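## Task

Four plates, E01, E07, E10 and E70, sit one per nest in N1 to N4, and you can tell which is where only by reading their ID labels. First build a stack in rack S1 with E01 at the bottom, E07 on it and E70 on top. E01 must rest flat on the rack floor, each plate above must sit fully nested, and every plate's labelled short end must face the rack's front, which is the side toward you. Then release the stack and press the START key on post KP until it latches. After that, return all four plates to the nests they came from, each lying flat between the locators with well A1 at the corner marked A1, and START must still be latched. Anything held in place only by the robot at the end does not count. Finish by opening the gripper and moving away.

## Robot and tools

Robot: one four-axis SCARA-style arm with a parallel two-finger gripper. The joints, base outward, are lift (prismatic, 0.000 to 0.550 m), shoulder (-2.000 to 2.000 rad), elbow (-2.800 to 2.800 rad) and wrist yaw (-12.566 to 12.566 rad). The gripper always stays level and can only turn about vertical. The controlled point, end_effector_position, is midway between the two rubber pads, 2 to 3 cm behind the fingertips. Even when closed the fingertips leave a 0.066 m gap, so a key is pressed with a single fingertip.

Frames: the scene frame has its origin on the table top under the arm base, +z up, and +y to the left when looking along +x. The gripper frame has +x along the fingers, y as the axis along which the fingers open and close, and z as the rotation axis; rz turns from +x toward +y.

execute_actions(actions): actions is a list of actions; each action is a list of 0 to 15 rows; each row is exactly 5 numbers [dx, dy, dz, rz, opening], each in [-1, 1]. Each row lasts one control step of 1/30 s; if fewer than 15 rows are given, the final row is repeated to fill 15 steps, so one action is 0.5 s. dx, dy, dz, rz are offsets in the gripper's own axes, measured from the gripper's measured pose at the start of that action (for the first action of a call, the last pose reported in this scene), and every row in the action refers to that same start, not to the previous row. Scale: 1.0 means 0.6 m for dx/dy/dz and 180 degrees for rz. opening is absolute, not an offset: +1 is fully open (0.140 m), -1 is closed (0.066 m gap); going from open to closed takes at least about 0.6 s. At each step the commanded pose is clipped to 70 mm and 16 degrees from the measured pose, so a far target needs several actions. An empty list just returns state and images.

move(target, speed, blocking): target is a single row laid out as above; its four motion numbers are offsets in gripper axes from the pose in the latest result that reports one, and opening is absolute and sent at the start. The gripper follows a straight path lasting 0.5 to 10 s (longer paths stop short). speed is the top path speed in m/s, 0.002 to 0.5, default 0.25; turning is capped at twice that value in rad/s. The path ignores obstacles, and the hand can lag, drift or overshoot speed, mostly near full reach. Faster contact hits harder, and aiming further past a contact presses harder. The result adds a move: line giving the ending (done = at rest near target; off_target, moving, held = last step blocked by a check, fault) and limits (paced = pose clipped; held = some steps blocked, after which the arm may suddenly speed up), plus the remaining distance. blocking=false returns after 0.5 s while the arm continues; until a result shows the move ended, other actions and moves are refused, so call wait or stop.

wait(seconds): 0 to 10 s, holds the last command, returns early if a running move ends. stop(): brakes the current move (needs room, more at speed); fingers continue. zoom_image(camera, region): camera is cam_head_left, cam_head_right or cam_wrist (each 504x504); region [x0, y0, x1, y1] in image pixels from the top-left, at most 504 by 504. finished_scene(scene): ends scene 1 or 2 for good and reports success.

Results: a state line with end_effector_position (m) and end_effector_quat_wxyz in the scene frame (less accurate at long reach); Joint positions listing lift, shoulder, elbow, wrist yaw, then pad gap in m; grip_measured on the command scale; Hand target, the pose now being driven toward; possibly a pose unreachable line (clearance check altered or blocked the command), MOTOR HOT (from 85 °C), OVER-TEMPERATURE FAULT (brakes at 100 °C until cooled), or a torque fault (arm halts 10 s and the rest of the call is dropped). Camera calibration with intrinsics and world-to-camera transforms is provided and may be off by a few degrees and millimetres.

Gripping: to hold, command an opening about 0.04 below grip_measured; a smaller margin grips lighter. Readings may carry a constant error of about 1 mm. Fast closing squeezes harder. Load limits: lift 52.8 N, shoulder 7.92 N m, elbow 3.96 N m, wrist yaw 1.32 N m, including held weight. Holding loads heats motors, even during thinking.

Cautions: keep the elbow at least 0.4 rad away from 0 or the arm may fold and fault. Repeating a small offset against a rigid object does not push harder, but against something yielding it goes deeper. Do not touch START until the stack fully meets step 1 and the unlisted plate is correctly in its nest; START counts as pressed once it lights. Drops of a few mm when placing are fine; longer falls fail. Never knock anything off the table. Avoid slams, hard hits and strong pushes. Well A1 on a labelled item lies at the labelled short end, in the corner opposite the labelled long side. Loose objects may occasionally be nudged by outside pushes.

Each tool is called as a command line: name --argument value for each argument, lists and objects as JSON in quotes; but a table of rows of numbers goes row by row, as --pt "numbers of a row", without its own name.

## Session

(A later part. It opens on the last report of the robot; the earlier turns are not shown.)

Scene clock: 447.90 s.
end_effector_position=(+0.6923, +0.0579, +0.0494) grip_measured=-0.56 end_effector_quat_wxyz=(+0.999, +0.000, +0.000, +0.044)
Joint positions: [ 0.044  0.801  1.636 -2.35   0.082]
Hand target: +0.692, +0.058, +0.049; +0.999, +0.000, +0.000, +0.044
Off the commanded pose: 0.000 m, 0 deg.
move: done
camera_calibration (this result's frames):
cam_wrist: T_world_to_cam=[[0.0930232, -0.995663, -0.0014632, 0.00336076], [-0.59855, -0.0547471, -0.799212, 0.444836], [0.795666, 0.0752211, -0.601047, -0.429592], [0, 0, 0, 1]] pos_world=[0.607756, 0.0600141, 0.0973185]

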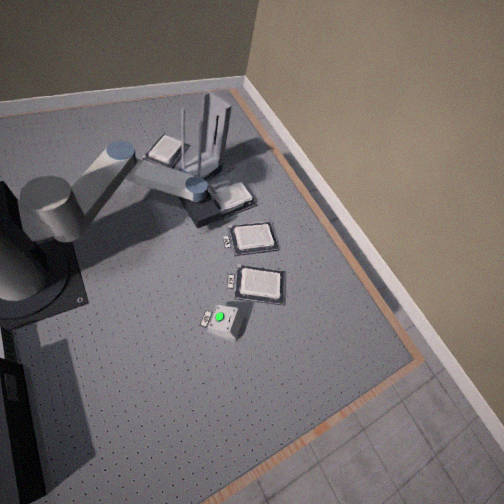

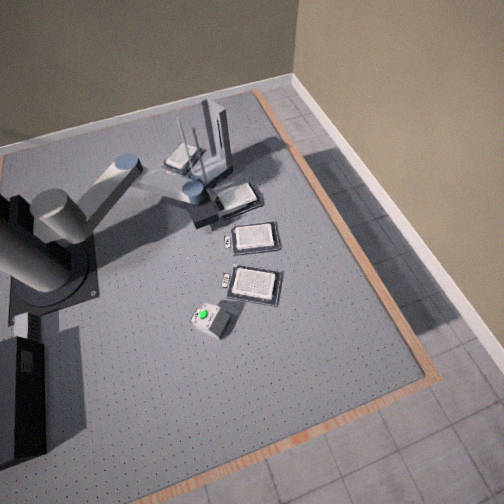

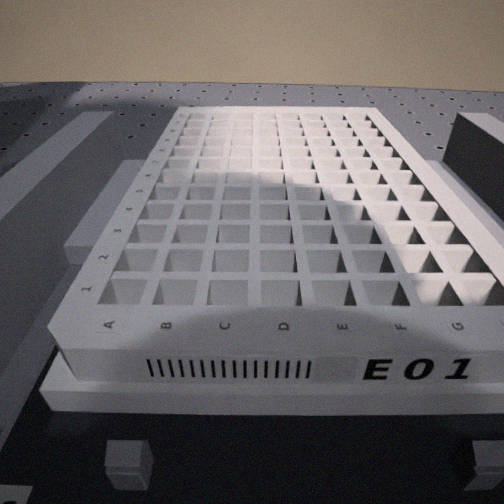

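move --target '[0, 0, -0.0242, 0, -0.6]' --speed 0.02

execute_actions --actions '[[[0,0,0,0,-0.58],[0,0,0,0,-0.57],[0,0,0,0,-0.56],[0,0,0,0,-0.55],[0,0,0,0,-0.54],[0,0,0,0,-0.52],[0,0,0,0,-0.5],[0,0,0,0,-0.45],[0,0,0,0,-0.4],[0,0,0,0,-0.35],[0,0,0,0,-0.3],[0,0,0,0,-0.25],[0,0,0,0,-0.2],[0,0,0,0,-0.15],[0,0,0,0,-0.1]]]'

move --target '[0, 0, 0.0433, 0, 0.2]' --speed 0.08

move --target '[-0.22, 0, 0.03, 0, 0.2]' --speed 0.25

Scene clock: 453.30 s.
end_effector_position=(+0.6923, +0.0579, +0.0349) grip_measured=-0.56 end_effector_quat_wxyz=(+0.999, +0.000, +0.000, +0.044)
Joint positions: [ 0.03   0.801  1.636 -2.35   0.082]
Hand target: +0.692, +0.058, +0.035; +0.999, +0.000, +0.000, +0.044
Off the commanded pose: 0.000 m, 0 deg.
move: done
camera_calibration (this result's frames):
cam_wrist: T_world_to_cam=[[0.0930217, -0.995663, -0.0014632, 0.00334005], [-0.59855, -0.0547462, -0.799212, 0.433192], [0.795666, 0.0752199, -0.601047, -0.438349], [0, 0, 0, 1]] pos_world=[0.607756, 0.0600137, 0.0827486]

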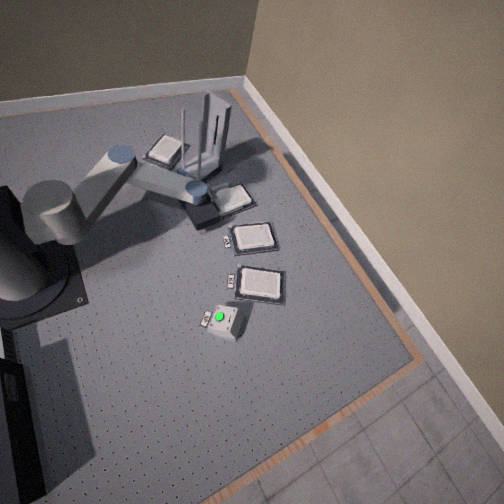

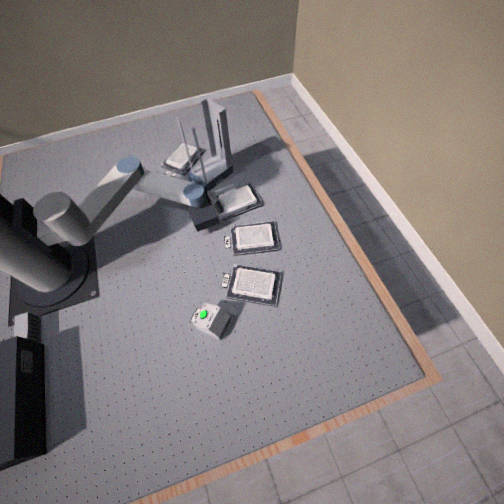

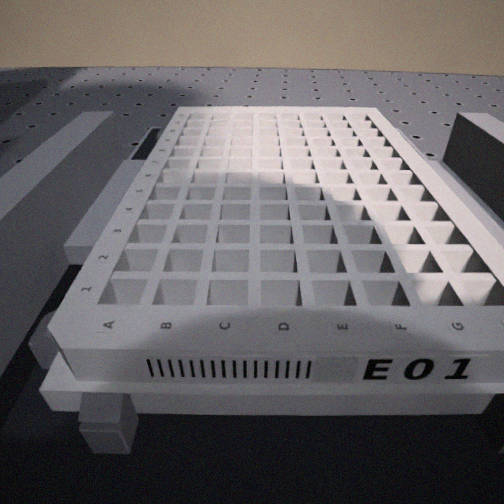

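Scene clock: 453.80 s.
end_effector_position=(+0.6923, +0.0579, +0.0349) grip_measured=-0.14 end_effector_quat_wxyz=(+0.999, +0.000, +0.000, +0.044)
Joint positions: [ 0.03   0.801  1.636 -2.35   0.098]
Hand target: +0.692, +0.058, +0.035; +0.999, +0.000, +0.000, +0.044
Off the commanded pose: 0.000 m, 0 deg.
camera_calibration (this result's frames):
cam_wrist: T_world_to_cam=[[0.0930202, -0.995663, -0.0014632, 0.00334087], [-0.598551, -0.0547453, -0.799212, 0.433192], [0.795666, 0.0752186, -0.601047, -0.438349], [0, 0, 0, 1]] pos_world=[0.607756, 0.0600136, 0.0827486]

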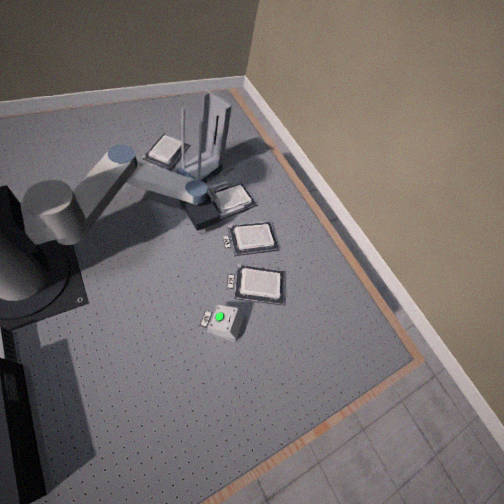

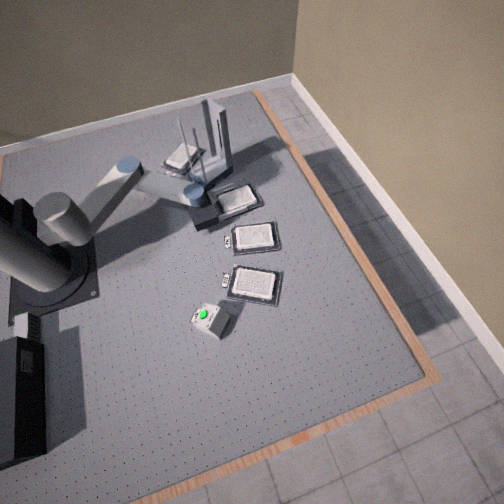

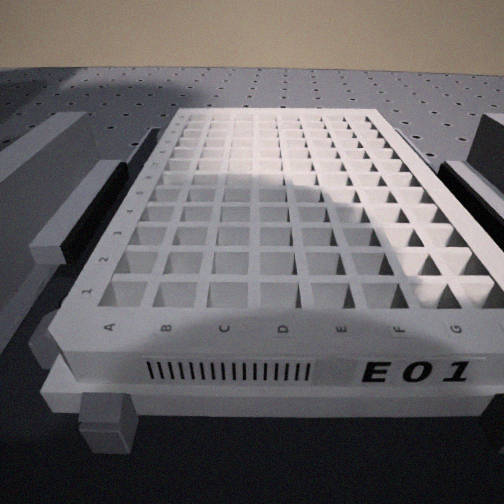

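Scene clock: 454.53 s.
end_effector_position=(+0.6923, +0.0579, +0.0609) grip_measured=+0.20 end_effector_quat_wxyz=(+0.999, +0.000, +0.000, +0.044)
Joint positions: [ 0.056  0.801  1.636 -2.35   0.11 ]
Hand target: +0.692, +0.058, +0.061; +0.999, +0.000, +0.000, +0.044
Off the commanded pose: 0.000 m, 0 deg.
move: done
camera_calibration (this result's frames):
cam_wrist: T_world_to_cam=[[0.0930429, -0.995661, -0.0014632, 0.00337001], [-0.598549, -0.054759, -0.799212, 0.454011], [0.795664, 0.0752368, -0.601047, -0.422697], [0, 0, 0, 1]] pos_world=[0.607759, 0.0600189, 0.108795]

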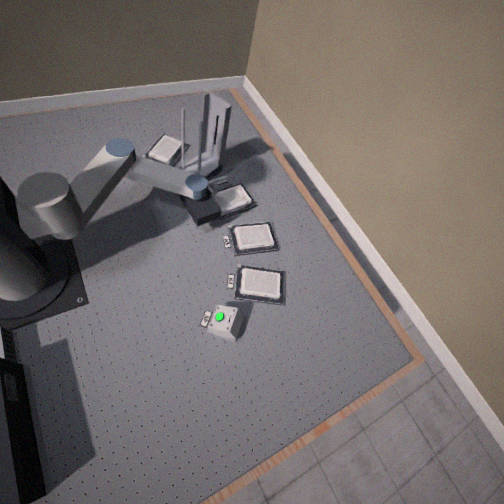

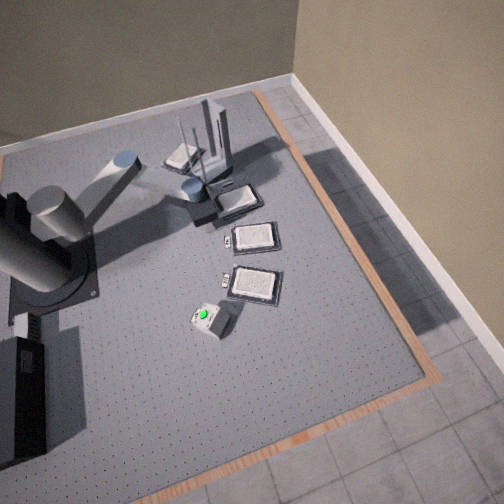

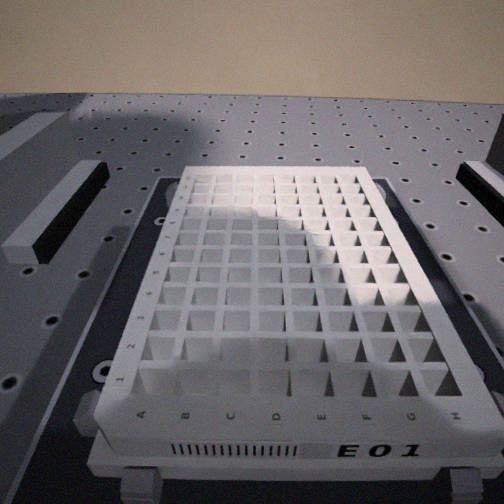

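Scene clock: 455.47 s.
end_effector_position=(+0.5607, +0.0463, +0.0789) grip_measured=+0.20 end_effector_quat_wxyz=(+0.999, +0.000, +0.000, +0.044)
Joint positions: [ 0.074  1.073  0.986 -1.971  0.11 ]
Hand target: +0.561, +0.046, +0.079; +0.999, +0.000, +0.000, +0.044
Off the commanded pose: 0.000 m, 0 deg.
move: done
camera_calibration (this result's frames):
cam_wrist: T_world_to_cam=[[0.0927715, -0.995686, -0.0014632, 0.00419207], [-0.598564, -0.0545958, -0.799212, 0.389013], [0.795685, 0.0750199, -0.601047, -0.306317], [0, 0, 0, 1]] pos_world=[0.476192, 0.0483923, 0.126799]

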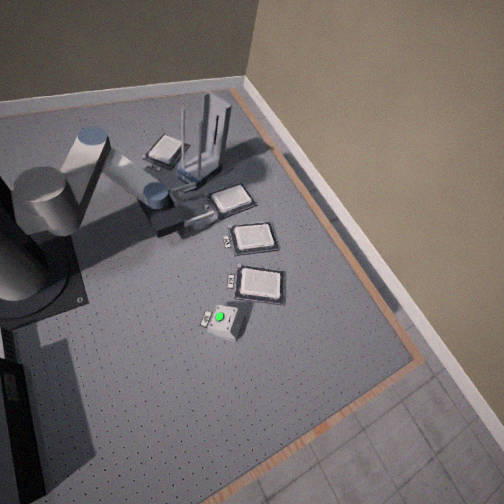

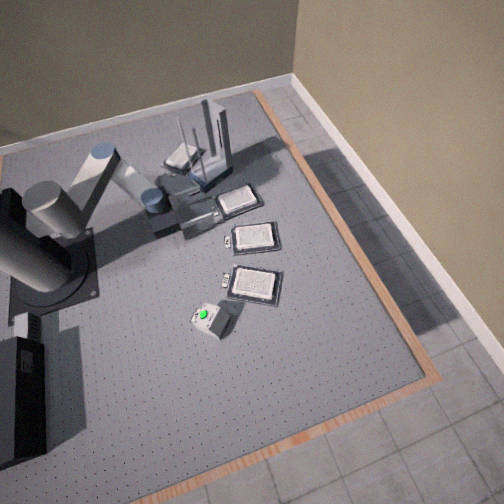

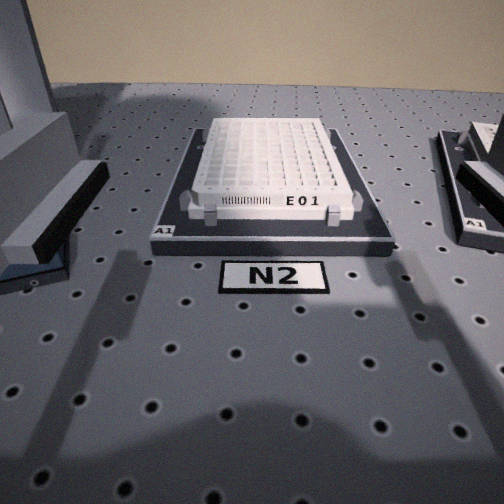

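execute_actions --actions '[]'

Scene clock: 458.30 s.
end_effector_position=(+0.5607, +0.0463, +0.0789) grip_measured=+0.20 end_effector_quat_wxyz=(+0.999, +0.000, +0.000, +0.044)
Joint positions: [ 0.074  1.073  0.986 -1.971  0.11 ]
Hand target: +0.561, +0.046, +0.079; +0.999, +0.000, +0.000, +0.044
Off the commanded pose: 0.000 m, 0 deg.
camera_calibration (this result's frames):
cam_wrist: T_world_to_cam=[[0.0928593, -0.995678, -0.0014632, 0.00415826], [-0.598559, -0.0546486, -0.799212, 0.389025], [0.795678, 0.0750901, -0.601047, -0.306333], [0, 0, 0, 1]] pos_world=[0.476211, 0.0484025, 0.126799]

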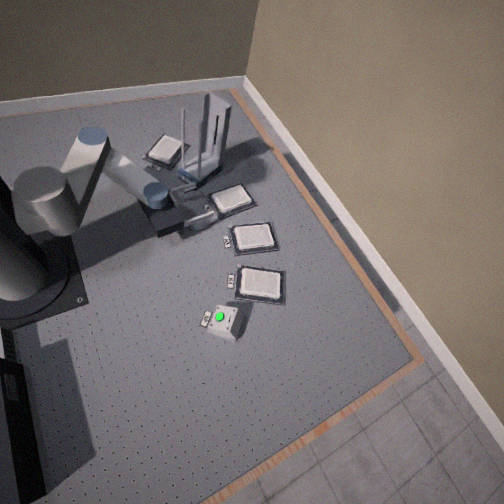

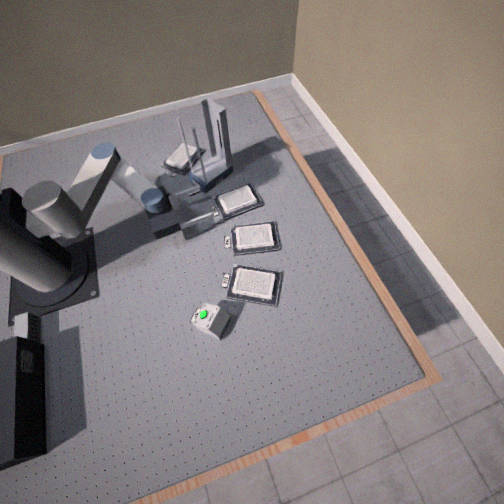

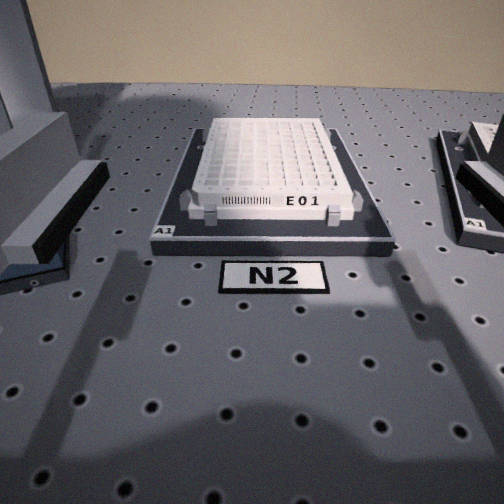

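zoom_image --camera "cam_head_left" --region '[130, 90, 310, 350]'

Region (130, 90, 310, 350) of cam_head_left's 504x504 image, scaled by 1.938, with more detail than that image has; it fills the left 349 columns of this view, and the rest is white.

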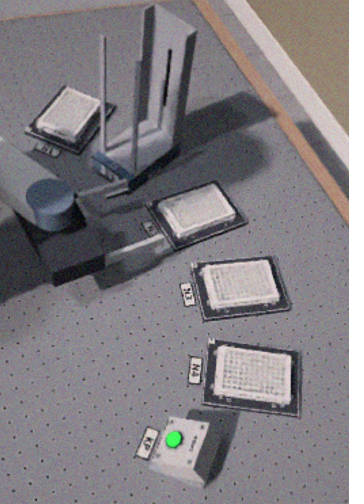

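All four plates are seated in their nests, START is still lit, and the gripper is clear, so I'm ending the scene.

finished_scene --scene 2

The scene is finished: the task was done.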